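# Put a slip sheet and upright module in each crate

## Task

In every crate, lay exactly one slip sheet (a thin flat sheet) flat on the crate floor and stand exactly one module (a small metal block) on top of that sheet, keeping the module oriented with the same face up as it has at the start. Afterwards, return every tool to the stand slot it came from, release it, and move the arm well away from all tools. A tool still locked on the arm counts as part of the arm.

## Robot and tools

Robot: one arm with seven joints (waist, shoulder, upper arm roll, elbow, forearm roll, wrist pitch, wrist roll) ending in a tool changer. It carries no gripper of its own; it must lock onto one tool at a time from a stand: grip50 (two-finger, 50 mm stroke), grip85 (two-finger, 85 mm stroke) or cup (suction). The only camera is cam_wrist (504x504).

Frames. The scene frame has its origin on the table top under the arm base, +z up, +y to the left when facing +x. Results report end_effector_position (metres) and end_effector_quat_wxyz of the changer face centre, plus velocities. The changer face has its own axes: z points away from the arm; both grippers close along face x. Tool points from the face centre, in mm along face x, y, z: grip50 grip point (0, -25, 180); grip85 grip point (0, 0, 173) closed, 13 mm closer when fully open; cup rim centre (0, 0, 175).

The row. Every motion argument is a single row of 14 numbers, each in [-1, 1], in this order: dx, dy, dz, rx, ry, rz, tool/lock, grip50_position, grip50_force_limit, grip50_speed, grip85_position, grip85_force_limit, grip85_speed, cup_suction. The first six are an offset, not a pose: a displacement of the changer face from its measured pose at the start of the action (for the first action of a call, the last pose a result showed), expressed in the changer face's own axes. Scale: 1.0 equals 0.6 m or 180 degrees; rx, ry, rz form one rotation vector. Each row in a table is measured from that same start pose, not chained. lock: positive locks, negative unlocks, 0 keeps the previous command. Gripper position: +1 fully open; grip50 pads meet near -0.65, grip85 near -0.8; -1 means close until blocked (use -1 to grip and keep it). force_limit: -1 about 20 N up to +1 about 185 N (grip50) or 235 N (grip85). speed: -1 about 20 mm/s to +1 about 150 mm/s. cup_suction above 0.01 is on, otherwise off and vented; it persists between actions.

Tools (functions):
- execute_actions(actions): a list of actions; each action is a table of up to 15 rows, one row per 1/30 s step, the last row held to fill 15 steps. Empty list just returns state and images. Per step the commanded pose is clipped to 70 mm and 16 degrees from the measured pose, so large offsets need several actions.
- move(target, speed, blocking): one row as above (offset from the last reported pose); straight path to it, speed 0.002 to 0.5 m/s (default 0.25), turning up to twice that in rad/s, 0.5 to 10 s long. It does not avoid obstacles; faster or deeper contact hits harder. With blocking=false, check with wait(0) and call wait or stop before sending anything else. The move: line says done, off_target, moving, held or fault, and lists limits (paced = clipped, held = steps blocked).
- wait(seconds 0 to 10): let time pass holding the last command.
- stop(): brake a running move.
- zoom_image(camera "cam_wrist", region [x0, y0, x1, y1], max 504x504 px).
- finished_scene(scene): ends the scene; only call once everything is in place and tools are back.

Result lines: Hand target (where the controller drives), "pose unreachable" (clearance check altered the command), step readings with HELD marks, joint positions and torques (offset, noisy), tool_id (grip50, grip85, cup, none), plate_near, locked, unlocked, in_stand, unlock_refused, grip*_object_status (0 moving, 1 blocked opening, 2 blocked closing = holding, 3 at target or pads met, also possible with thin items), grip*_position_measured (grip50 opening mm = (250 - counts) x 0.202; grip85: 78 = 60 mm, 130 = 40 mm, 180 = 20 mm, 230 = closed), cup_suction_measured (1 = strong vacuum; ~0 with suction on means no seal), cup_part_present.

Picking up a tool: align the face with the plate to within about 1 mm and 1 degree, with face -y toward the fork's open side; when plate_near is 1 send lock +1 and wait for locked 1. The tool then initialises (readings n/a); a gripper closes then opens fully, dropping anything held. Extract: raise 10 to 30 mm (about 20), slide at least 110 mm along face -y out of the fork, then lift. Return along the reverse path; when in_stand is 1, keep still, send lock -1, wait for unlocked 1, then back away. Unlocking elsewhere is refused. Slots are 180 mm apart; fork arms sit 40 to 70 mm either side along face x, their tops 18 mm below the plate face. Changer size: 63 mm face, contact block 46 mm on -y side, lock motor 58 mm on +y side.

Handling: for a thin sheet the cup is natural (seal the whole rim on a flat area away from edges; the cup pulls the part up to 12 mm closer). The module can be gripped or sucked; keep it upright. Release suction then rise 15 mm.

Avoid: anything leaving the table; drops, slams, hard pushes. Torque on a joint at its load limit (waist/shoulder 107, upper arm roll/elbow 55.6, wrist joints 33.9 N m) or 200 N external force causes a 10 s stop. Motors heat while holding loads (warning at 65 °C, brake at 80 °C). Objects may be nudged occasionally; recheck before placing. Smooth, quick, low-effort motion is preferred.

Each tool is called after "Call:" by a JSON object that holds its "name" and its "arguments".

## Session

Call:
{"name": "execute_actions", "arguments": {"actions": []}}

Scene clock: 0.00 s.
end_effector_position=(+0.1240, +0.4286, +0.3867) locked=0 unlocked=1 plate_near=0 in_stand=0 unlock_refused=0 tool_id=none grip50_position_measured=n/a grip50_object_status=n/a grip85_position_measured=n/a grip85_object_status=n/a cup_suction_measured=n/a cup_part_present=n/a end_effector_quat_wxyz=(-0.583, +0.666, +0.072, -0.460) end_effector_velocity=(-0.000, -0.000, -0.000) end_effector_angular_velocity=(-0.000, -0.000, +0.000)
Joint positions: [ 0.902 -0.354 -0.048  2.142  1.738 -0.005 -0.374]
Joint velocities: [-0. -0.  0.  0. -0. -0. -0.]
Joint torques (N m, as the joint torque sensors report them, + toward a larger angle): no reading
Motor temperatures (°C, as the motors report them): [33 33 31 34 37 34 36]
Hand target: +0.124, +0.429, +0.387; -0.583, +0.666, +0.072, -0.460

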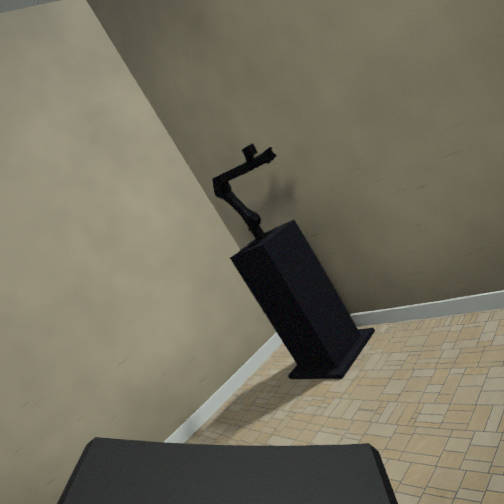

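Call:
{"name": "move", "arguments": {"target": [-0.224,-0.25,-0.565,-0.069,0.588,0.417,0,1,0,0,1,0,0,0], "speed": 0.3}}

Scene clock: 9.83 s.
end_effector_position=(+0.3495, +0.1492, +0.5497) locked=0 unlocked=1 plate_near=0 in_stand=0 unlock_refused=0 tool_id=none grip50_position_measured=n/a grip50_object_status=n/a grip85_position_measured=n/a grip85_object_status=n/a cup_suction_measured=n/a cup_part_present=n/a end_effector_quat_wxyz=(-0.000, +0.706, -0.708, +0.000) end_effector_velocity=(+0.000, -0.000, +0.000) end_effector_angular_velocity=(-0.005, +0.001, -0.002)
Joint positions: [0.422 0.319 0.22  2.23  0.057 0.354 2.236]
Joint velocities: [-0.001 -0.001  0.    -0.002 -0.004 -0.005  0.003]
Joint torques (N m, as the joint torque sensors report them, + toward a larger angle): [ -0.69  15.79  -1.21 -30.75  -4.73   3.15   1.11]
Motor temperatures (°C, as the motors report them): [33 34 31 34 37 34 36]
Hand target: +0.350, +0.149, +0.550; +0.000, +0.706, -0.708, +0.000
Off the commanded pose: 0.001 m, 0 deg.
move: done

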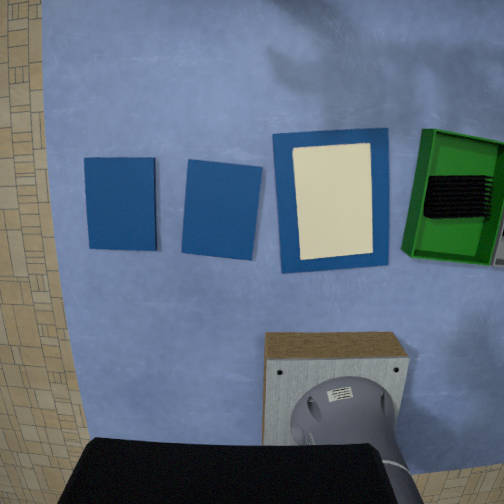

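Call:
{"name": "move", "arguments": {"target": [0.5,0,0,0,0,0,0,1,0,0,1,0,0,0], "speed": 0.3}}

Scene clock: 12.87 s.
end_effector_position=(+0.3488, -0.1508, +0.5496) locked=0 unlocked=1 plate_near=0 in_stand=0 unlock_refused=0 tool_id=none grip50_position_measured=n/a grip50_object_status=n/a grip85_position_measured=n/a grip85_object_status=n/a cup_suction_measured=n/a cup_part_present=n/a end_effector_quat_wxyz=(+0.000, +0.706, -0.708, +0.000) end_effector_velocity=(+0.000, -0.001, -0.000) end_effector_angular_velocity=(+0.000, +0.000, +0.000)
Joint positions: [ 0.129  0.465 -0.236  2.341 -0.119  0.328  1.579]
Joint velocities: [-0.    -0.002 -0.003 -0.001 -0.001  0.    -0.003]
Joint torques (N m, as the joint torque sensors report them, + toward a larger angle): [ -0.84  10.64   2.14 -31.1   -4.56   4.7   -0.62]
Motor temperatures (°C, as the motors report them): [33 34 31 35 37 34 36]
Hand target: +0.349, -0.151, +0.550; +0.000, +0.706, -0.708, +0.000
Off the commanded pose: 0.000 m, 0 deg.
move: done

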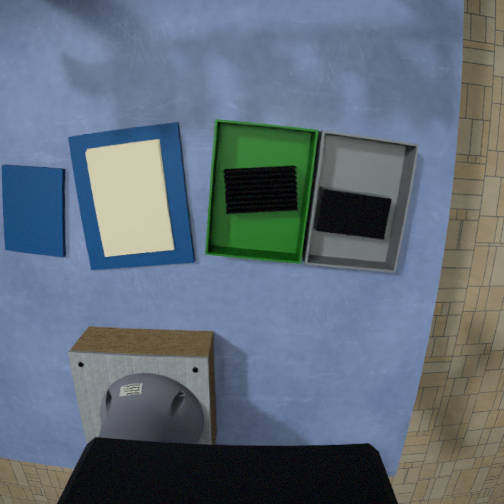

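Call:
{"name": "move", "arguments": {"target": [-0.25,-0.4,0,0,0,0,0,1,0,0,1,0,0,0], "speed": 0.3}}

Scene clock: 17.50 s.
end_effector_position=(+0.5891, -0.0012, +0.5495) locked=0 unlocked=1 plate_near=0 in_stand=0 unlock_refused=0 tool_id=none grip50_position_measured=n/a grip50_object_status=n/a grip85_position_measured=n/a grip85_object_status=n/a cup_suction_measured=n/a cup_part_present=n/a end_effector_quat_wxyz=(+0.000, +0.706, -0.708, +0.000) end_effector_velocity=(+0.001, +0.000, +0.000) end_effector_angular_velocity=(+0.001, +0.001, -0.000)
Joint positions: [ 0.373 -0.155 -0.244  1.778  0.029  0.37   1.746]
Joint velocities: [-0.    -0.003 -0.001 -0.005  0.002 -0.002 -0.001]
Joint torques (N m, as the joint torque sensors report them, + toward a larger angle): [ -0.76  37.15  -1.14 -31.16  -3.41   3.43  -0.7 ]
Motor temperatures (°C, as the motors report them): [33 34 31 35 37 34 36]
Hand target: +0.589, -0.001, +0.549; +0.000, +0.706, -0.708, -0.000
Off the commanded pose: 0.000 m, 0 deg.
move: done

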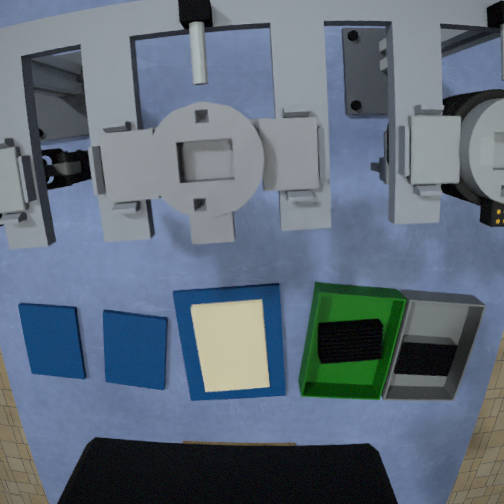

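Call:
{"name": "move", "arguments": {"target": [-0.047,0,0,0,0,-0.998,0,1,0,0,1,0,0,0], "speed": 0.5}}

Scene clock: 26.33 s.
end_effector_position=(+0.5891, +0.0270, +0.5496) locked=0 unlocked=1 plate_near=0 in_stand=0 unlock_refused=0 tool_id=none grip50_position_measured=n/a grip50_object_status=n/a grip85_position_measured=n/a grip85_object_status=n/a cup_suction_measured=n/a cup_part_present=n/a end_effector_quat_wxyz=(+0.001, +0.711, +0.704, -0.000) end_effector_velocity=(-0.000, -0.000, +0.000) end_effector_angular_velocity=(+0.001, +0.001, +0.007)
Joint positions: [ 0.208 -0.182 -0.01   1.745 -0.011  0.368 -1.308]
Joint velocities: [-0.     0.     0.    -0.     0.001 -0.002 -0.007]
Joint torques (N m, as the joint torque sensors report them, + toward a larger angle): [ -0.82  40.21   1.21 -31.17  -3.44   3.37  -0.38]
Motor temperatures (°C, as the motors report them): [33 34 31 36 37 34 36]
Hand target: +0.589, +0.027, +0.550; +0.000, +0.710, +0.704, -0.000
Off the commanded pose: 0.000 m, 0 deg.
move: done

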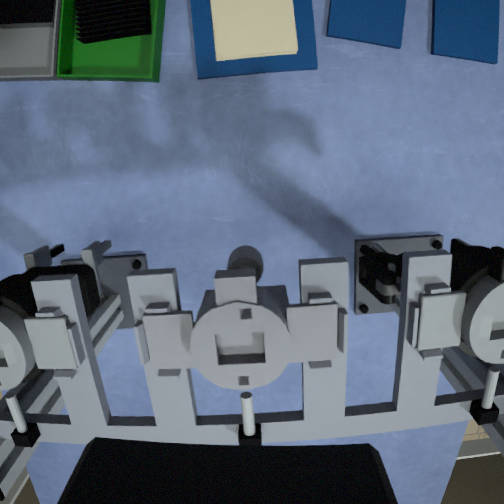

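Call:
{"name": "move", "arguments": {"target": [0.293,0.02,0.1,0,0,-0.003,0,1,0,0,1,0,0,0], "speed": 0.3}}

Scene clock: 41.37 s.
end_effector_position=(+0.6026, +0.2026, +0.4895) locked=0 unlocked=1 plate_near=0 in_stand=0 unlock_refused=0 tool_id=none grip50_position_measured=n/a grip50_object_status=n/a grip85_position_measured=n/a grip85_object_status=n/a cup_suction_measured=n/a cup_part_present=n/a end_effector_quat_wxyz=(+0.000, +0.707, +0.707, -0.000) end_effector_velocity=(+0.001, +0.002, -0.000) end_effector_angular_velocity=(+0.002, -0.000, -0.001)
Joint positions: [ 0.398 -0.362  0.077  1.676 -0.046  0.475 -1.03 ]
Joint velocities: [ 0.002 -0.003 -0.    -0.003  0.001  0.001  0.002]
Joint torques (N m, as the joint torque sensors report them, + toward a larger angle): [  1.98  46.67   1.42 -29.69  -4.29   4.66   1.06]
Motor temperatures (°C, as the motors report them): [33 35 31 37 37 34 36]
Hand target: +0.603, +0.203, +0.490; +0.000, +0.707, +0.707, +0.000
Off the commanded pose: 0.000 m, 0 deg.
move: done

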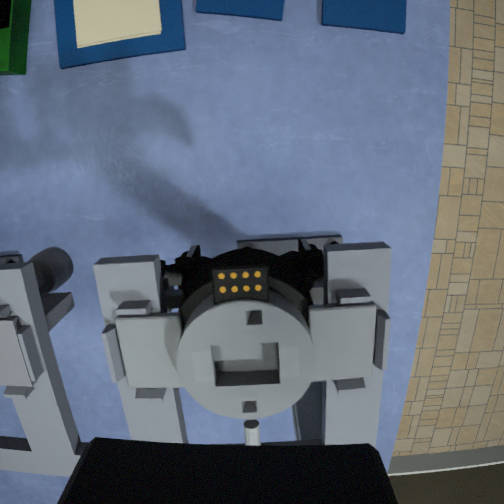

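Call:
{"name": "move", "arguments": {"target": [-0.004,0.052,0.1,0,0,-0.014,0,1,0,0,1,0,0,0], "speed": 0.15}}

Scene clock: 44.73 s.
end_effector_position=(+0.6336, +0.2003, +0.4295) locked=0 unlocked=1 plate_near=0 in_stand=0 unlock_refused=0 tool_id=none grip50_position_measured=n/a grip50_object_status=n/a grip85_position_measured=n/a grip85_object_status=n/a cup_suction_measured=n/a cup_part_present=n/a end_effector_quat_wxyz=(-0.000, +0.692, +0.722, -0.000) end_effector_velocity=(+0.001, +0.000, -0.001) end_effector_angular_velocity=(+0.001, -0.002, +0.001)
Joint positions: [ 0.384 -0.494  0.062  1.648 -0.051  0.578 -1.098]
Joint velocities: [ 0.    -0.002 -0.001 -0.001  0.     0.003 -0.002]
Joint torques (N m, as the joint torque sensors report them, + toward a larger angle): [ -0.47  50.86   1.44 -28.32  -4.03   4.77  -0.21]
Motor temperatures (°C, as the motors report them): [33 35 31 37 37 34 36]
Hand target: +0.634, +0.200, +0.429; +0.000, +0.691, +0.723, -0.000
Off the commanded pose: 0.000 m, 0 deg.
move: done

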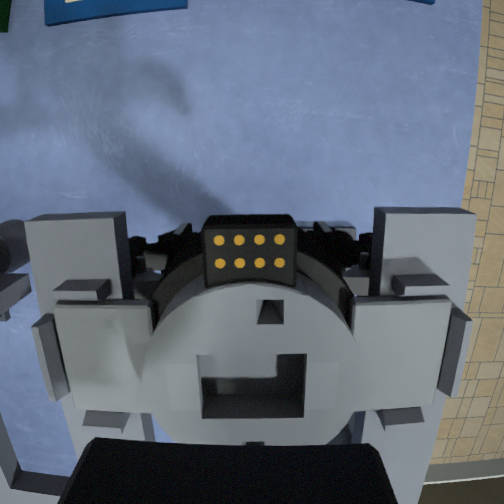

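Call:
{"name": "move", "arguments": {"target": [0.001,0.004,0.045,0,0,-0.004,0,1,0,0,1,0,0,0], "speed": 0.08}}

Scene clock: 47.17 s.
end_effector_position=(+0.6359, +0.2012, +0.4027) locked=0 unlocked=1 plate_near=0 in_stand=0 unlock_refused=0 tool_id=none grip50_position_measured=n/a grip50_object_status=n/a grip85_position_measured=n/a grip85_object_status=n/a cup_suction_measured=n/a cup_part_present=n/a end_effector_quat_wxyz=(-0.000, +0.687, +0.726, -0.000) end_effector_velocity=(+0.000, +0.000, -0.001) end_effector_angular_velocity=(-0.000, -0.000, +0.001)
Joint positions: [ 0.384 -0.535  0.06   1.663 -0.054  0.634 -1.109]
Joint velocities: [ 0.    -0.001 -0.     0.    -0.     0.002 -0.   ]
Joint torques (N m, as the joint torque sensors report them, + toward a larger angle): [  0.33  52.27   1.43 -25.59  -3.95   4.82  -0.5 ]
Motor temperatures (°C, as the motors report them): [33 35 31 37 37 34 36]
Hand target: +0.636, +0.201, +0.402; -0.000, +0.687, +0.727, -0.000
Off the commanded pose: 0.000 m, 0 deg.
move: done

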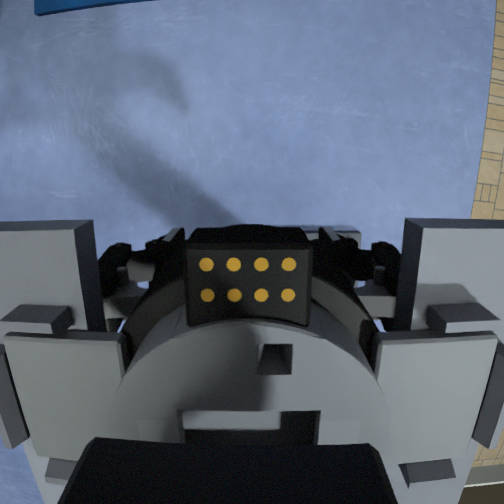

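Call:
{"name": "move", "arguments": {"target": [-0.001,0.003,0.025,0,0,0,0,1,0,0,1,0,0,0], "speed": 0.03}}

Call:
{"name": "move", "arguments": {"target": [0,0,0.015,0,0,0,0,1,0,0,1,0,0,0], "speed": 0.01}}

Scene clock: 51.73 s.
end_effector_position=(+0.6377, +0.2008, +0.3880) locked=0 unlocked=1 plate_near=0 in_stand=0 unlock_refused=0 tool_id=none grip50_position_measured=n/a grip50_object_status=n/a grip85_position_measured=n/a grip85_object_status=n/a cup_suction_measured=n/a cup_part_present=n/a end_effector_quat_wxyz=(-0.000, +0.687, +0.726, -0.000) end_effector_velocity=(+0.001, -0.000, -0.001) end_effector_angular_velocity=(-0.000, -0.001, +0.000)
Joint positions: [ 0.384 -0.559  0.057  1.668 -0.054  0.663 -1.11 ]
Joint velocities: [-0.    -0.002 -0.001 -0.    -0.001  0.002 -0.   ]
Joint torques (N m, as the joint torque sensors report them, + toward a larger angle): [ -0.06  52.23   1.54 -25.07  -3.74   4.79  -0.51]
Motor temperatures (°C, as the motors report them): [33 35 31 37 37 34 36]
Hand target: +0.638, +0.201, +0.388; -0.000, +0.687, +0.726, -0.000
Off the commanded pose: 0.000 m, 0 deg.
move: done

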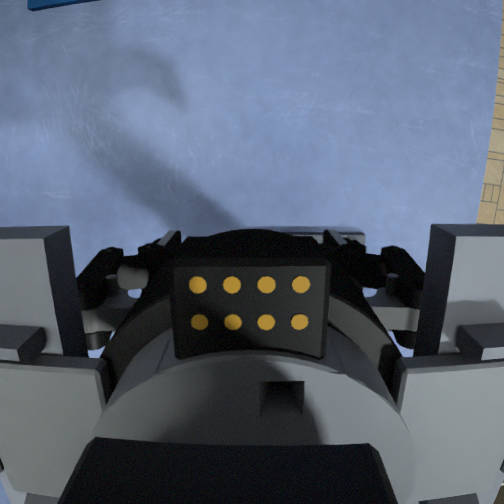

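Scene clock: 52.87 s.
end_effector_position=(+0.6377, +0.2009, +0.3792) locked=0 unlocked=1 plate_near=0 in_stand=0 unlock_refused=0 tool_id=none grip50_position_measured=n/a grip50_object_status=n/a grip85_position_measured=n/a grip85_object_status=n/a cup_suction_measured=n/a cup_part_present=n/a end_effector_quat_wxyz=(-0.001, +0.687, +0.726, +0.000) end_effector_velocity=(+0.000, -0.000, -0.001) end_effector_angular_velocity=(-0.000, +0.000, -0.001)
Joint positions: [ 0.385 -0.571  0.056  1.674 -0.054  0.682 -1.11 ]
Joint velocities: [ 0.001 -0.001 -0.001  0.     0.     0.001  0.001]
Joint torques (N m, as the joint torque sensors report them, + toward a larger angle): [  1.03  52.23   1.6  -24.9   -3.67   4.64   0.73]
Motor temperatures (°C, as the motors report them): [33 35 31 37 37 34 36]
Hand target: +0.638, +0.201, +0.379; -0.000, +0.687, +0.726, -0.000
Off the commanded pose: 0.000 m, 0 deg.
move: done

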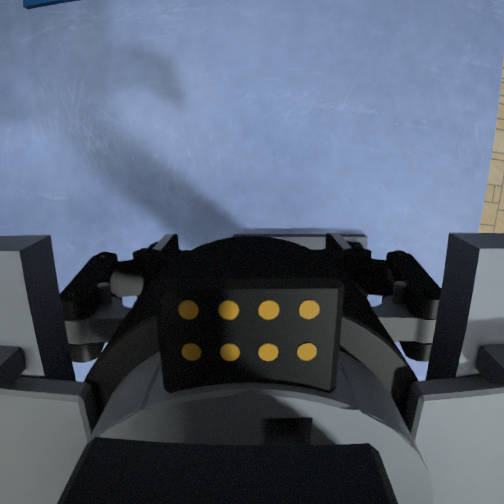

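Call:
{"name": "move", "arguments": {"target": [0,0,0.013,0,0,0,0,1,0,0,1,0,0,0], "speed": 0.01}}

Scene clock: 56.87 s.
end_effector_position=(+0.6387, +0.2013, +0.3741) locked=0 unlocked=1 plate_near=0 in_stand=0 unlock_refused=0 tool_id=none grip50_position_measured=n/a grip50_object_status=n/a grip85_position_measured=n/a grip85_object_status=n/a cup_suction_measured=n/a cup_part_present=n/a end_effector_quat_wxyz=(+0.001, +0.687, +0.727, +0.002) end_effector_velocity=(+0.000, +0.000, -0.000) end_effector_angular_velocity=(+0.000, -0.000, +0.000)
Joint positions: [ 0.385 -0.58   0.055  1.677 -0.055  0.699 -1.11 ]
Joint velocities: [ 0.    -0.     0.    -0.     0.     0.001 -0.   ]
Joint torques (N m, as the joint torque sensors report them, + toward a larger angle): [  0.61  38.94   2.16 -17.89  -2.4    2.75   0.93]
Motor temperatures (°C, as the motors report them): [33 35 31 37 37 34 36]
Hand target: +0.638, +0.201, +0.371; -0.001, +0.687, +0.726, +0.000
Off the commanded pose: 0.003 m, 0 deg.
move: done

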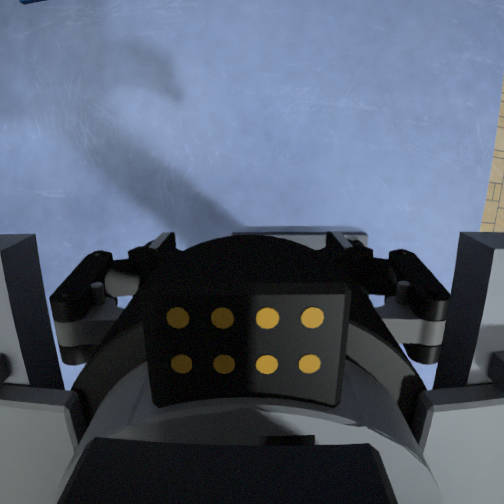

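Call:
{"name": "move", "arguments": {"target": [-0.001,-0.012,-0.008,0,0,0,0,1,0,0,1,0,0,0], "speed": 0.02}}

Call:
{"name": "move", "arguments": {"target": [0,0,0.013,0,0,0,0,1,0,0,1,0,0,0], "speed": 0.01}}

Scene clock: 63.53 s.
end_effector_position=(+0.6317, +0.2001, +0.3788) locked=0 unlocked=1 plate_near=0 in_stand=0 unlock_refused=0 tool_id=none grip50_position_measured=n/a grip50_object_status=n/a grip85_position_measured=n/a grip85_object_status=n/a cup_suction_measured=n/a cup_part_present=n/a end_effector_quat_wxyz=(+0.001, +0.687, +0.727, +0.002) end_effector_velocity=(-0.001, -0.000, +0.000) end_effector_angular_velocity=(-0.001, +0.000, +0.001)
Joint positions: [ 0.387 -0.559  0.056  1.699 -0.056  0.699 -1.106]
Joint velocities: [ 0.001  0.002 -0.     0.003 -0.001  0.     0.   ]
Joint torques (N m, as the joint torque sensors report them, + toward a larger angle): [  1.48  53.91   2.63 -24.54  -3.     4.66   1.01]
Motor temperatures (°C, as the motors report them): [33 36 31 37 37 34 36]
Hand target: +0.632, +0.200, +0.379; +0.001, +0.687, +0.727, +0.002
Off the commanded pose: 0.000 m, 0 deg.
move: done

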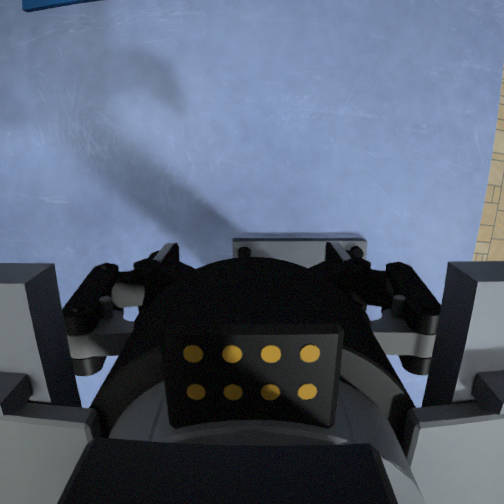

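Scene clock: 64.53 s.
end_effector_position=(+0.6326, +0.2005, +0.3732) locked=0 unlocked=1 plate_near=0 in_stand=0 unlock_refused=0 tool_id=none grip50_position_measured=n/a grip50_object_status=n/a grip85_position_measured=n/a grip85_object_status=n/a cup_suction_measured=n/a cup_part_present=n/a end_effector_quat_wxyz=(+0.001, +0.687, +0.727, +0.004) end_effector_velocity=(+0.000, -0.000, -0.000) end_effector_angular_velocity=(+0.000, -0.001, -0.000)
Joint positions: [ 0.388 -0.568  0.055  1.702 -0.057  0.716 -1.106]
Joint velocities: [-0.    -0.    -0.001  0.    -0.     0.002 -0.   ]
Joint torques (N m, as the joint torque sensors report them, + toward a larger angle): [  0.94  41.42   2.15 -19.31  -2.55   3.52   0.93]
Motor temperatures (°C, as the motors report them): [33 36 31 37 37 34 36]
Hand target: +0.632, +0.200, +0.371; +0.001, +0.687, +0.727, +0.002
Off the commanded pose: 0.002 m, 0 deg.
move: done

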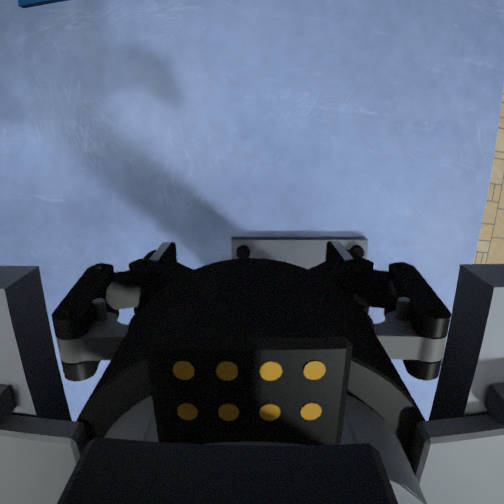

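Call:
{"name": "zoom_image", "arguments": {"camera": "cam_wrist", "region": [0,320,504,504]}}

Call:
{"name": "move", "arguments": {"target": [0.002,-0.003,-0.003,0.0023,-0.0013,0,0,1,0,0,1,0,0,0], "speed": 0.02}}

Call:
{"name": "move", "arguments": {"target": [0,0,0.007,0,0,0,0,1,0,0,1,0,0,0], "speed": 0.01}}

Region (0, 320, 504, 504) of cam_wrist's 504x504 image, scaled by 1.000; it fills the top 184 rows of this view, and the rest is white.

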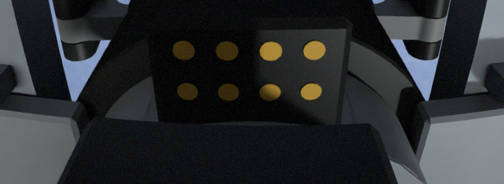

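Scene clock: 72.70 s.
end_effector_position=(+0.6307, +0.2014, +0.3747) locked=0 unlocked=1 plate_near=0 in_stand=0 unlock_refused=0 tool_id=none grip50_position_measured=n/a grip50_object_status=n/a grip85_position_measured=n/a grip85_object_status=n/a cup_suction_measured=n/a cup_part_present=n/a end_effector_quat_wxyz=(+0.000, +0.687, +0.727, +0.000) end_effector_velocity=(-0.001, +0.000, -0.000) end_effector_angular_velocity=(-0.000, +0.002, +0.000)
Joint positions: [ 0.39  -0.564  0.055  1.701 -0.057  0.703 -1.103]
Joint velocities: [ 0.001  0.    -0.    -0.     0.001 -0.002 -0.   ]
Joint torques (N m, as the joint torque sensors report them, + toward a larger angle): [  2.05  54.42   2.2  -26.74  -3.41   3.51   1.02]
Motor temperatures (°C, as the motors report them): [33 36 31 37 37 34 36]
Hand target: +0.631, +0.202, +0.375; +0.000, +0.687, +0.727, +0.000
Off the commanded pose: 0.000 m, 0 deg.
move: done

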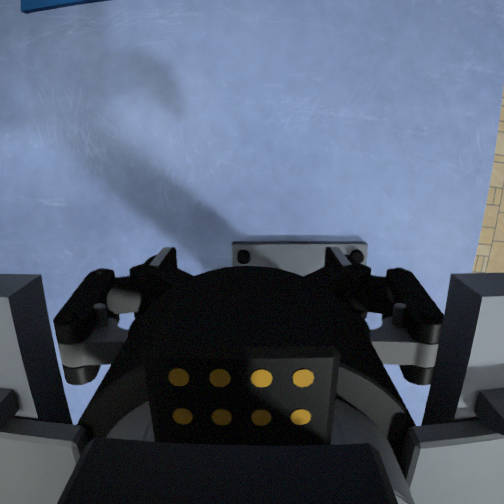

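Scene clock: 73.40 s.
end_effector_position=(+0.6307, +0.2014, +0.3707) locked=0 unlocked=1 plate_near=0 in_stand=0 unlock_refused=0 tool_id=none grip50_position_measured=n/a grip50_object_status=n/a grip85_position_measured=n/a grip85_object_status=n/a cup_suction_measured=n/a cup_part_present=n/a end_effector_quat_wxyz=(+0.000, +0.687, +0.727, +0.000) end_effector_velocity=(+0.000, -0.000, +0.000) end_effector_angular_velocity=(-0.000, -0.000, +0.001)
Joint positions: [ 0.391 -0.571  0.055  1.703 -0.057  0.711 -1.103]
Joint velocities: [ 0.  0. -0. -0. -0.  0. -0.]
Joint torques (N m, as the joint torque sensors report them, + toward a larger angle): [  1.55  51.73   1.61 -24.38  -3.55   5.03   0.57]
Motor temperatures (°C, as the motors report them): [33 36 31 37 37 34 36]
Hand target: +0.631, +0.201, +0.370; +0.000, +0.687, +0.727, +0.000
Off the commanded pose: 0.000 m, 0 deg.
move: done

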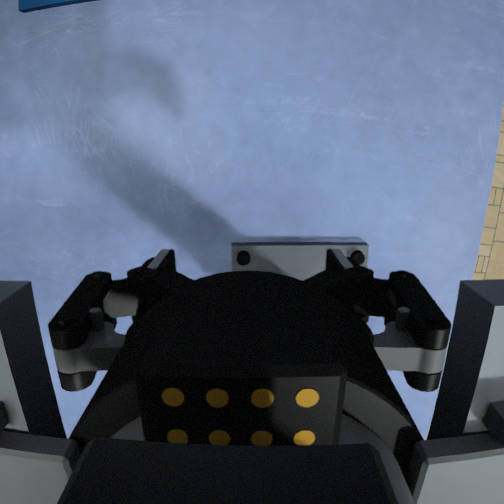

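Passing now.

Call:
{"name": "move", "arguments": {"target": [0.0005,0,0.014,0,0,0,0,1,0,0,1,0,0,0], "speed": 0.01}}

Scene clock: 75.47 s.
end_effector_position=(+0.6311, +0.2019, +0.3634) locked=0 unlocked=1 plate_near=1 in_stand=1 unlock_refused=0 tool_id=none grip50_position_measured=n/a grip50_object_status=n/a grip85_position_measured=n/a grip85_object_status=n/a cup_suction_measured=n/a cup_part_present=n/a end_effector_quat_wxyz=(+0.000, +0.687, +0.727, +0.001) end_effector_velocity=(-0.000, +0.000, -0.000) end_effector_angular_velocity=(+0.000, +0.000, -0.000)
Joint positions: [ 0.392 -0.583  0.054  1.707 -0.057  0.729 -1.103]
Joint velocities: [ 0. -0. -0.  0.  0.  0.  0.]
Joint torques (N m, as the joint torque sensors report them, + toward a larger angle): [  1.42  47.87   1.32 -21.73  -3.02   4.14   1.21]
Motor temperatures (°C, as the motors report them): [33 36 31 37 37 34 36]
Hand target: +0.631, +0.202, +0.362; +0.000, +0.687, +0.727, +0.000
Off the commanded pose: 0.001 m, 0 deg.
move: done

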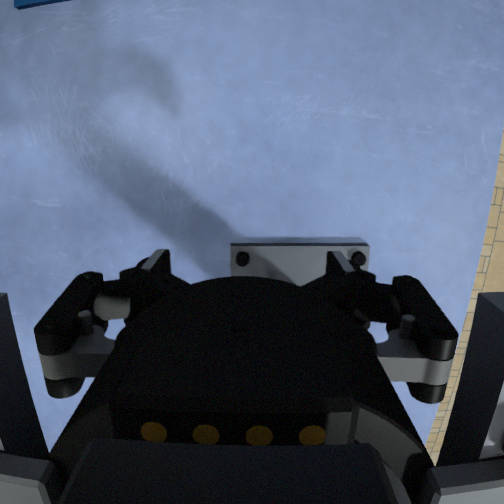

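Call:
{"name": "execute_actions", "arguments": {"actions": [[[0,0,0,0,0,0,1,1,0,0,1,0,0,0]],[[0,0,0,0,0,0,1,1,0,0,1,0,0,0]],[[0,0,0,0,0,0,1,1,0,0,1,0,0,0]]]}}

Call:
{"name": "move", "arguments": {"target": [0,0,-0.033,0,0,0,0,1,0,0,1,0,0,0], "speed": 0.05}}

Scene clock: 78.87 s.
end_effector_position=(+0.6313, +0.2020, +0.3637) locked=1 unlocked=0 plate_near=1 in_stand=1 unlock_refused=0 tool_id=grip85 grip50_position_measured=n/a grip50_object_status=n/a grip85_position_measured=n/a grip85_object_status=n/a cup_suction_measured=n/a cup_part_present=n/a end_effector_quat_wxyz=(+0.001, +0.687, +0.727, +0.001) end_effector_velocity=(-0.000, +0.000, +0.000) end_effector_angular_velocity=(+0.000, +0.000, -0.001)
Joint positions: [ 0.392 -0.582  0.054  1.707 -0.057  0.729 -1.103]
Joint velocities: [ 0.  0.  0. -0.  0. -0.  0.]
Joint torques (N m, as the joint torque sensors report them, + toward a larger angle): [  0.65  61.77   2.02 -30.55  -4.06   5.36   0.27]
Motor temperatures (°C, as the motors report them): [33 36 31 37 37 34 36]
Hand target: +0.631, +0.202, +0.364; +0.001, +0.687, +0.727, +0.001
Off the commanded pose: 0.000 m, 0 deg.
Step readings (end_effector_position; steps 1 to 15: 1st action; 16 to 30: 2nd action; 31 to 45: 3rd action):
0: (+0.6311, +0.2019, +0.3634)
1: (+0.6311, +0.2019, +0.3634)
2: (+0.6311, +0.2019, +0.3634)
4: (+0.6311, +0.2019, +0.3634)
8: (+0.6311, +0.2019, +0.3635)
15: (+0.6311, +0.2019, +0.3635)
16: (+0.6311, +0.2019, +0.3635)
17: (+0.6311, +0.2019, +0.3635)
19: (+0.6311, +0.2019, +0.3635)
23: (+0.6312, +0.2020, +0.3635)
30: (+0.6313, +0.2020, +0.3637)
31: (+0.6313, +0.2020, +0.3637)
32: (+0.6313, +0.2020, +0.3637)
34: (+0.6313, +0.2020, +0.3637)
38: (+0.6313, +0.2020, +0.3637)
45: end_effector_position above

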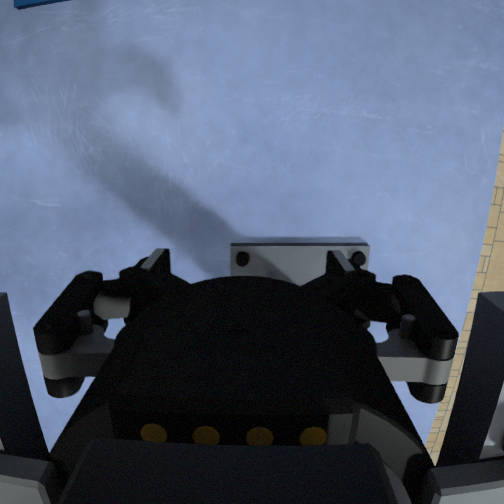

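Scene clock: 79.63 s.
end_effector_position=(+0.6312, +0.2020, +0.3833) locked=1 unlocked=0 plate_near=1 in_stand=0 unlock_refused=0 tool_id=grip85 grip50_position_measured=n/a grip50_object_status=n/a grip85_position_measured=n/a grip85_object_status=n/a cup_suction_measured=n/a cup_part_present=n/a end_effector_quat_wxyz=(+0.001, +0.687, +0.727, +0.001) end_effector_velocity=(-0.000, -0.000, +0.000) end_effector_angular_velocity=(-0.000, +0.001, -0.000)
Joint positions: [ 0.39  -0.553  0.057  1.695 -0.057  0.688 -1.104]
Joint velocities: [-0.001  0.001  0.001 -0.001 -0.    -0.003  0.001]
Joint torques (N m, as the joint torque sensors report them, + toward a larger angle): [ -0.46  62.6    2.73 -32.99  -3.78   5.03  -0.59]
Motor temperatures (°C, as the motors report them): [33 36 31 37 37 34 36]
Hand target: +0.631, +0.202, +0.384; +0.001, +0.687, +0.727, +0.001
Off the commanded pose: 0.000 m, 0 deg.
move: done

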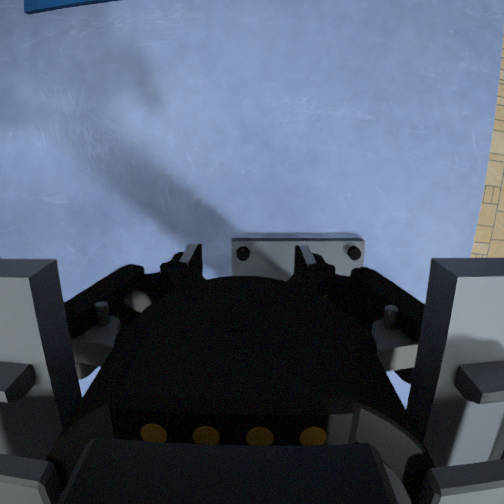

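Call:
{"name": "move", "arguments": {"target": [0,-0.22,0,0,0,0,0,1,0,0,1,0,0,0], "speed": 0.2}}

Call:
{"name": "move", "arguments": {"target": [-0.577,-0.27,0,0,0,0.5,0,1,0,0,1,0,0,0], "speed": 0.4}}

Scene clock: 85.27 s.
end_effector_position=(+0.4996, +0.1944, +0.3828) locked=1 unlocked=0 plate_near=1 in_stand=0 unlock_refused=0 tool_id=grip85 grip50_position_measured=n/a grip50_object_status=n/a grip85_position_measured=3 grip85_object_status=3 cup_suction_measured=n/a cup_part_present=n/a end_effector_quat_wxyz=(+0.001, +0.687, +0.727, +0.001) end_effector_velocity=(-0.001, +0.000, -0.000) end_effector_angular_velocity=(+0.000, -0.000, +0.000)
Joint positions: [ 0.437 -0.307  0.108  2.102 -0.071  0.846 -0.985]
Joint velocities: [0.001 0.002 0.    0.003 0.    0.001 0.001]
Joint torques (N m, as the joint torque sensors report them, + toward a larger angle): [  2.02  47.69   2.22 -27.37  -4.18   6.05   1.13]
Motor temperatures (°C, as the motors report them): [33 37 31 37 37 34 36]
Hand target: +0.499, +0.195, +0.383; +0.001, +0.687, +0.727, +0.001
Off the commanded pose: 0.000 m, 0 deg.
move: done

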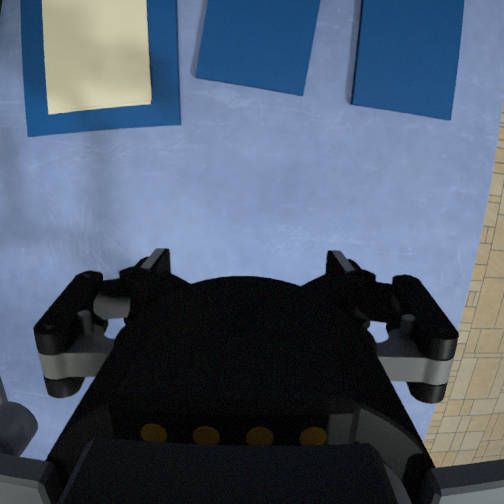

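Scene clock: 87.70 s.
end_effector_position=(+0.3578, -0.1607, +0.3820) locked=1 unlocked=0 plate_near=1 in_stand=0 unlock_refused=0 tool_id=grip85 grip50_position_measured=n/a grip50_object_status=n/a grip85_position_measured=3 grip85_object_status=3 cup_suction_measured=n/a cup_part_present=n/a end_effector_quat_wxyz=(-0.000, +1.000, +0.029, +0.001) end_effector_velocity=(-0.001, -0.001, -0.000) end_effector_angular_velocity=(-0.000, +0.000, -0.005)
Joint positions: [ 0.043  0.066 -0.226  2.563 -0.033  0.945 -0.163]
Joint velocities: [-0.003 -0.    -0.001 -0.    -0.    -0.     0.002]
Joint torques (N m, as the joint torque sensors report them, + toward a larger angle): [ -1.32  26.4   -0.44 -25.8   -3.83   6.09   0.64]
Motor temperatures (°C, as the motors report them): [33 37 31 37 37 34 36]
Hand target: +0.358, -0.161, +0.382; +0.000, +1.000, +0.029, +0.001
Off the commanded pose: 0.000 m, 0 deg.
move: done

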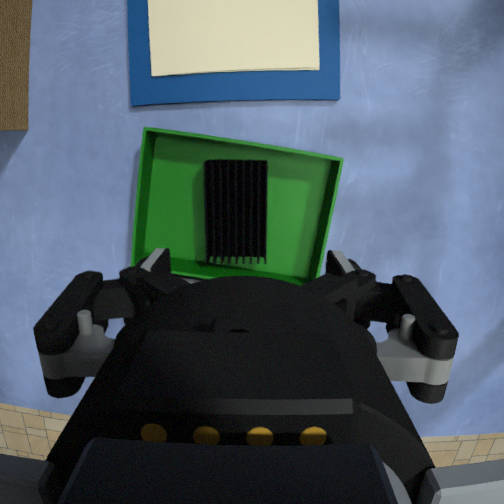

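Call:
{"name": "move", "arguments": {"target": [-0.019,-0.011,0.19,0,0,0,0,1,0,0,1,0,0,0]}}

Scene clock: 90.80 s.
end_effector_position=(+0.3463, -0.1544, +0.2677) locked=1 unlocked=0 plate_near=1 in_stand=0 unlock_refused=0 tool_id=grip85 grip50_position_measured=n/a grip50_object_status=n/a grip85_position_measured=3 grip85_object_status=3 cup_suction_measured=n/a cup_part_present=n/a end_effector_quat_wxyz=(-0.000, +1.000, +0.029, +0.001) end_effector_velocity=(+0.001, +0.000, -0.001) end_effector_angular_velocity=(+0.003, -0.002, +0.001)
Joint positions: [ 0.017 -0.368 -0.128  2.578  0.218  1.384 -0.324]
Joint velocities: [-0.009 -0.003  0.01  -0.004  0.004  0.001 -0.005]
Joint torques (N m, as the joint torque sensors report them, + toward a larger angle): [ -1.76  31.9   -0.55 -12.44  -0.03   6.    -0.54]
Motor temperatures (°C, as the motors report them): [33 36 31 37 37 34 36]
Hand target: +0.346, -0.154, +0.268; -0.000, +1.000, +0.029, +0.001
Off the commanded pose: 0.000 m, 0 deg.
move: done

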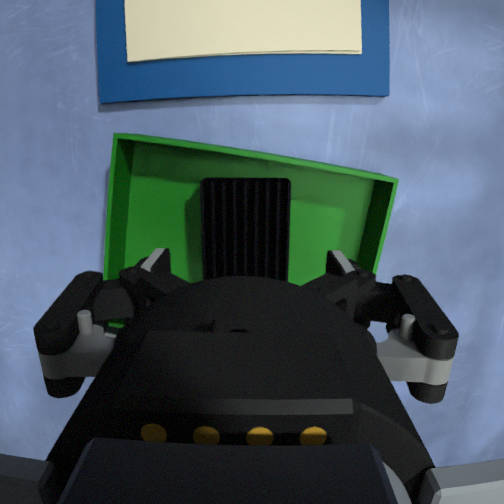

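Call:
{"name": "move", "arguments": {"target": [-0.002,0.005,0.1,0,0,0,0,1,0,0,1,0,0,0], "speed": 0.1}}

Scene clock: 94.83 s.
end_effector_position=(+0.3453, -0.1575, +0.2077) locked=1 unlocked=0 plate_near=1 in_stand=0 unlock_refused=0 tool_id=grip85 grip50_position_measured=n/a grip50_object_status=n/a grip85_position_measured=3 grip85_object_status=3 cup_suction_measured=n/a cup_part_present=n/a end_effector_quat_wxyz=(-0.000, +1.000, +0.029, +0.001) end_effector_velocity=(-0.000, -0.000, -0.001) end_effector_angular_velocity=(+0.000, -0.000, -0.001)
Joint positions: [-0.083 -0.616 -0.011  2.507  0.297  1.568 -0.396]
Joint velocities: [-0.003 -0.004  0.002 -0.001  0.001  0.003 -0.001]
Joint torques (N m, as the joint torque sensors report them, + toward a larger angle): [-1.24 36.57 -0.54 -6.03  0.07  5.88 -0.5 ]
Motor temperatures (°C, as the motors report them): [33 36 31 37 37 34 36]
Hand target: +0.345, -0.157, +0.208; -0.000, +1.000, +0.029, +0.001
Off the commanded pose: 0.000 m, 0 deg.
move: done

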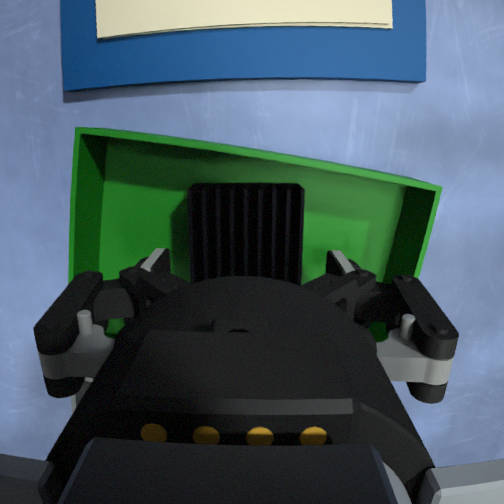

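Call:
{"name": "move", "arguments": {"target": [0,0,0.022,0,0,0,0,1,0,0,1,0,0,0], "speed": 0.04}}

Call:
{"name": "move", "arguments": {"target": [0,0,0,0,0,0,0,1,0,0,-1,-0.5,-0.5,0]}}

Scene clock: 98.37 s.
end_effector_position=(+0.3452, -0.1574, +0.1946) locked=1 unlocked=0 plate_near=1 in_stand=0 unlock_refused=0 tool_id=grip85 grip50_position_measured=n/a grip50_object_status=n/a grip85_position_measured=3 grip85_object_status=3 cup_suction_measured=n/a cup_part_present=n/a end_effector_quat_wxyz=(-0.000, +1.000, +0.029, +0.000) end_effector_velocity=(+0.000, +0.000, -0.001) end_effector_angular_velocity=(+0.000, -0.000, -0.000)
Joint positions: [-0.1   -0.667  0.007  2.492  0.301  1.605 -0.402]
Joint velocities: [-0.002 -0.003  0.002 -0.001 -0.     0.002 -0.   ]
Joint torques (N m, as the joint torque sensors report them, + toward a larger angle): [-0.86 38.12  0.61 -5.13  0.48  5.92 -0.48]
Motor temperatures (°C, as the motors report them): [33 36 31 37 37 34 36]
Hand target: +0.345, -0.157, +0.194; -0.000, +1.000, +0.029, +0.001
Off the commanded pose: 0.000 m, 0 deg.
move: done

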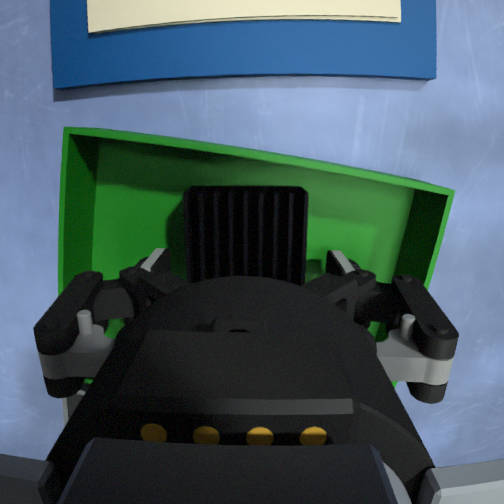

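Scene clock: 99.23 s.
end_effector_position=(+0.3451, -0.1574, +0.1947) locked=1 unlocked=0 plate_near=1 in_stand=0 unlock_refused=0 tool_id=grip85 grip50_position_measured=n/a grip50_object_status=n/a grip85_position_measured=80 grip85_object_status=2 cup_suction_measured=n/a cup_part_present=n/a end_effector_quat_wxyz=(-0.000, +1.000, +0.029, +0.000) end_effector_velocity=(-0.000, -0.000, -0.000) end_effector_angular_velocity=(-0.000, -0.000, -0.000)
Joint positions: [-0.1   -0.667  0.007  2.492  0.301  1.605 -0.402]
Joint velocities: [ 0. -0. -0.  0. -0.  0.  0.]
Joint torques (N m, as the joint torque sensors report them, + toward a larger angle): [ 0.26 36.51 -0.27 -5.14  0.16  5.24  0.26]
Motor temperatures (°C, as the motors report them): [33 36 31 37 37 34 36]
Hand target: +0.345, -0.157, +0.195; -0.000, +1.000, +0.029, +0.000
Off the commanded pose: 0.000 m, 0 deg.
move: done

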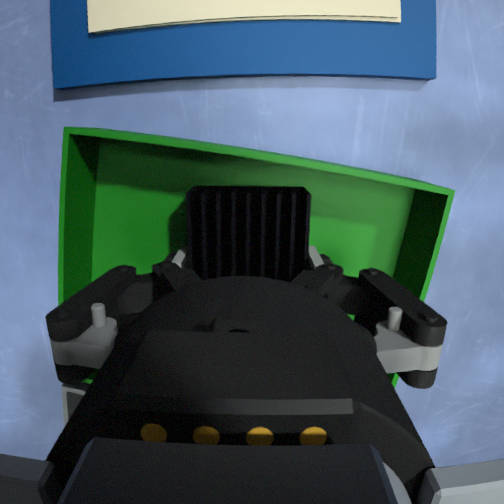

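Call:
{"name": "move", "arguments": {"target": [0,0,-0.14,0,0,0,0,1,0,0,-1,-0.5,-0.5,0], "speed": 0.15}}

Call:
{"name": "move", "arguments": {"target": [0.017,-0.582,0,0,0,-0.454,0,1,0,0,-1,-0.5,-0.5,0], "speed": 0.3}}

Scene clock: 104.70 s.
end_effector_position=(+0.3451, -0.1575, +0.2787) locked=1 unlocked=0 plate_near=1 in_stand=0 unlock_refused=0 tool_id=grip85 grip50_position_measured=n/a grip50_object_status=n/a grip85_position_measured=80 grip85_object_status=2 cup_suction_measured=n/a cup_part_present=n/a end_effector_quat_wxyz=(-0.000, +1.000, +0.029, +0.001) end_effector_velocity=(-0.000, -0.000, +0.001) end_effector_angular_velocity=(-0.002, +0.003, -0.001)
Joint positions: [ 0.022 -0.32  -0.15   2.589  0.19   1.347 -0.313]
Joint velocities: [ 0.007  0.005 -0.008  0.002 -0.005 -0.005  0.005]
Joint torques (N m, as the joint torque sensors report them, + toward a larger angle): [  0.76  33.    -1.67 -12.57  -1.63   5.12   1.07]
Motor temperatures (°C, as the motors report them): [33 36 31 37 37 34 36]
Hand target: +0.345, -0.157, +0.279; -0.000, +1.000, +0.029, +0.000
Off the commanded pose: 0.000 m, 0 deg.
move: done

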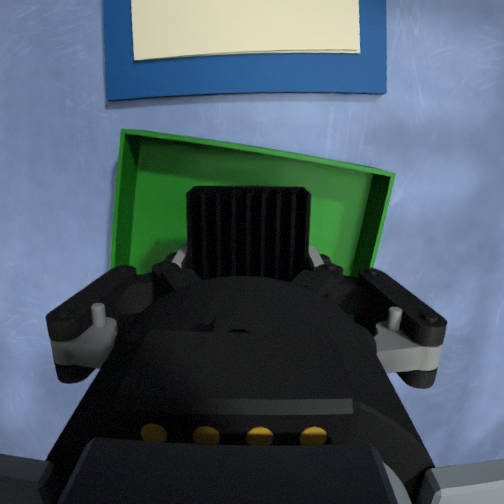

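Scene clock: 107.50 s.
end_effector_position=(+0.3347, +0.1921, +0.2791) locked=1 unlocked=0 plate_near=1 in_stand=0 unlock_refused=0 tool_id=grip85 grip50_position_measured=n/a grip50_object_status=n/a grip85_position_measured=80 grip85_object_status=2 cup_suction_measured=n/a cup_part_present=n/a end_effector_quat_wxyz=(-0.001, +0.738, +0.675, +0.001) end_effector_velocity=(+0.000, +0.001, +0.000) end_effector_angular_velocity=(+0.001, -0.001, +0.005)
Joint positions: [ 0.792 -0.336 -0.021  2.587 -0.034  1.359 -0.627]
Joint velocities: [ 0.    -0.001  0.001 -0.002 -0.001 -0.    -0.002]
Joint torques (N m, as the joint torque sensors report them, + toward a larger angle): [  1.18  33.44   1.41 -15.54  -1.47   4.94  -0.96]
Motor temperatures (°C, as the motors report them): [33 36 31 36 37 34 36]
Hand target: +0.335, +0.192, +0.279; -0.001, +0.737, +0.676, +0.001
Off the commanded pose: 0.001 m, 0 deg.
move: done

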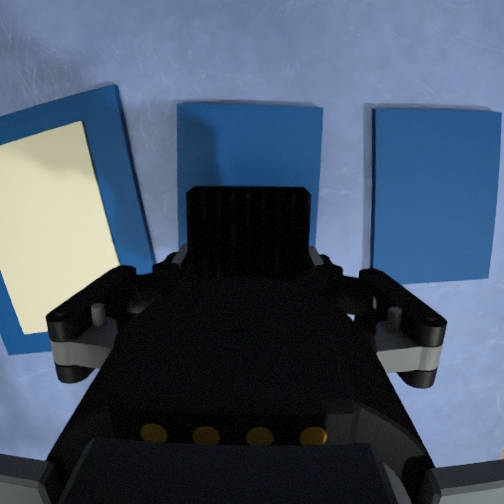

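Call:
{"name": "move", "arguments": {"target": [0,-0.036,0.128,0,0,0,0,1,0,0,-1,-0.5,-0.5,0], "speed": 0.15}}

Call:
{"name": "move", "arguments": {"target": [0,0,0.013,0,0,0,0,1,0,0,-1,-0.5,-0.5,0], "speed": 0.015}}

Scene clock: 111.03 s.
end_effector_position=(+0.3129, +0.1942, +0.2020) locked=1 unlocked=0 plate_near=1 in_stand=0 unlock_refused=0 tool_id=grip85 grip50_position_measured=n/a grip50_object_status=n/a grip85_position_measured=80 grip85_object_status=2 cup_suction_measured=n/a cup_part_present=n/a end_effector_quat_wxyz=(-0.001, +0.737, +0.676, +0.000) end_effector_velocity=(-0.000, +0.000, -0.001) end_effector_angular_velocity=(+0.001, -0.001, -0.000)
Joint positions: [ 0.849 -0.647 -0.024  2.593 -0.006  1.674 -0.597]
Joint velocities: [ 0.001 -0.004 -0.    -0.001  0.     0.006  0.001]
Joint torques (N m, as the joint torque sensors report them, + toward a larger angle): [ 0.8  35.65 -0.23 -5.03  1.36  6.11  0.95]
Motor temperatures (°C, as the motors report them): [33 36 31 36 37 34 36]
Hand target: +0.313, +0.194, +0.202; -0.001, +0.738, +0.675, +0.001
Off the commanded pose: 0.000 m, 0 deg.
move: done

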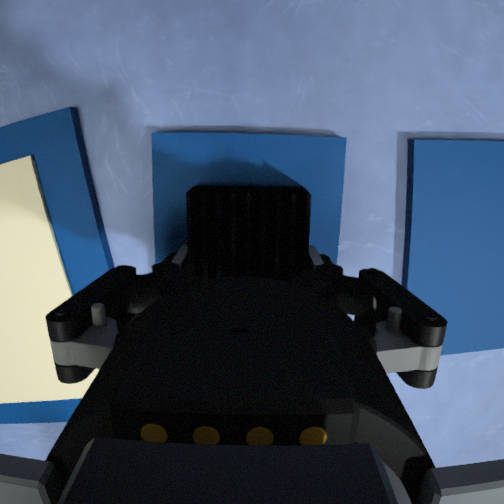

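Scene clock: 121.63 s.
end_effector_position=(+0.3132, +0.1935, +0.1979) locked=1 unlocked=0 plate_near=1 in_stand=0 unlock_refused=0 tool_id=grip85 grip50_position_measured=n/a grip50_object_status=n/a grip85_position_measured=80 grip85_object_status=2 cup_suction_measured=n/a cup_part_present=n/a end_effector_quat_wxyz=(-0.001, +0.739, +0.674, +0.004) end_effector_velocity=(-0.000, -0.000, -0.000) end_effector_angular_velocity=(-0.000, +0.000, +0.000)
Joint positions: [ 0.848 -0.668 -0.023  2.591  0.001  1.699 -0.599]
Joint velocities: [ 0. -0.  0.  0. -0. -0. -0.]
Joint torques (N m, as the joint torque sensors report them, + toward a larger angle): [ 0.23 30.53  0.58 -6.65 -0.37  4.31  0.13]
Motor temperatures (°C, as the motors report them): [33 36 31 36 37 34 36]
Hand target: +0.313, +0.194, +0.197; -0.001, +0.738, +0.674, +0.003
Off the commanded pose: 0.004 m, 0 deg.
FORCE FAULT: contact force on the arm reached its limit, and the arm stopped for 10 seconds. The contact can be on any part of the arm, not only on its tool. That time counts as 20 of the actions that you can send in this scene. The arm's remaining commands of this call were not run. The arm holds still and accepts commands again. Move the arm away from the contact; if what it grips holds it there, let go first. Pushing or pulling that hard again can fault the arm again.
move: fault

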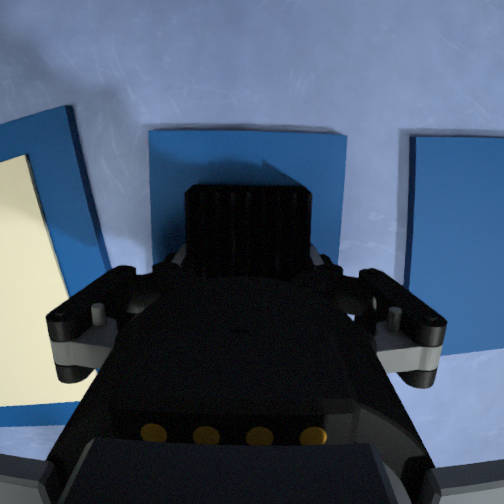

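Call:
{"name": "move", "arguments": {"target": [0,0,-0.002,0,0,0,0,1,0,0,1,-0.5,0.5,0], "speed": 0.02}}

Call:
{"name": "move", "arguments": {"target": [0,0,-0.16,0.002,-0.002,0,0,1,0,0,1,-0.5,0.5,0]}}

Scene clock: 124.43 s.
end_effector_position=(+0.3133, +0.1936, +0.1990) locked=1 unlocked=0 plate_near=1 in_stand=0 unlock_refused=0 tool_id=grip85 grip50_position_measured=n/a grip50_object_status=n/a grip85_position_measured=3 grip85_object_status=3 cup_suction_measured=n/a cup_part_present=n/a end_effector_quat_wxyz=(-0.001, +0.739, +0.674, +0.004) end_effector_velocity=(+0.000, +0.000, +0.000) end_effector_angular_velocity=(+0.001, -0.000, +0.000)
Joint positions: [ 0.848 -0.663 -0.023  2.592  0.001  1.696 -0.599]
Joint velocities: [ 0.     0.     0.     0.    -0.     0.001  0.   ]
Joint torques (N m, as the joint torque sensors report them, + toward a larger angle): [ 1.3  39.04 -0.33 -2.3   0.68  4.86  0.29]
Motor temperatures (°C, as the motors report them): [33 36 31 36 37 34 36]
Hand target: +0.313, +0.194, +0.199; -0.001, +0.739, +0.674, +0.004
Off the commanded pose: 0.000 m, 0 deg.
move: done

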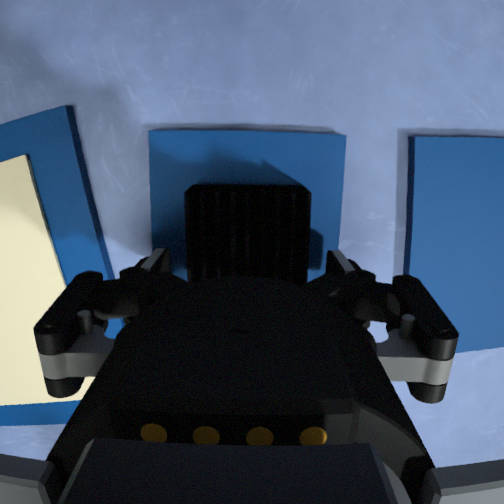

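Scene clock: 125.37 s.
end_effector_position=(+0.3128, +0.1928, +0.2951) locked=1 unlocked=0 plate_near=1 in_stand=0 unlock_refused=0 tool_id=grip85 grip50_position_measured=n/a grip50_object_status=n/a grip85_position_measured=3 grip85_object_status=3 cup_suction_measured=n/a cup_part_present=n/a end_effector_quat_wxyz=(-0.001, +0.739, +0.674, -0.000) end_effector_velocity=(-0.000, +0.001, +0.001) end_effector_angular_velocity=(-0.001, +0.003, +0.001)
Joint positions: [ 0.851 -0.247 -0.03   2.637 -0.024  1.316 -0.583]
Joint velocities: [-0.003  0.004  0.004 -0.003  0.002 -0.009 -0.002]
Joint torques (N m, as the joint torque sensors report them, + toward a larger angle): [ -0.91  31.36   0.86 -16.18  -0.54   4.39  -0.52]
Motor temperatures (°C, as the motors report them): [33 36 31 36 37 34 36]
Hand target: +0.313, +0.193, +0.295; -0.001, +0.739, +0.674, -0.000
Off the commanded pose: 0.000 m, 0 deg.
move: done

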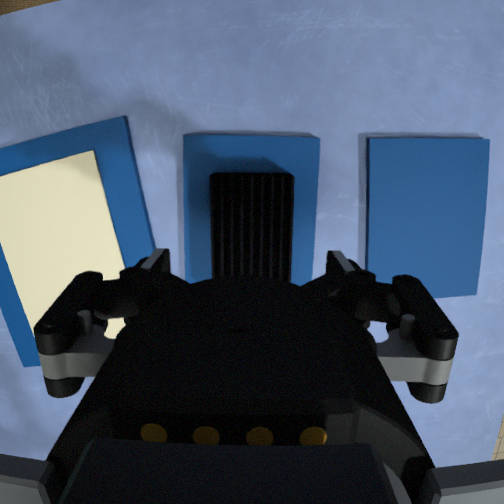

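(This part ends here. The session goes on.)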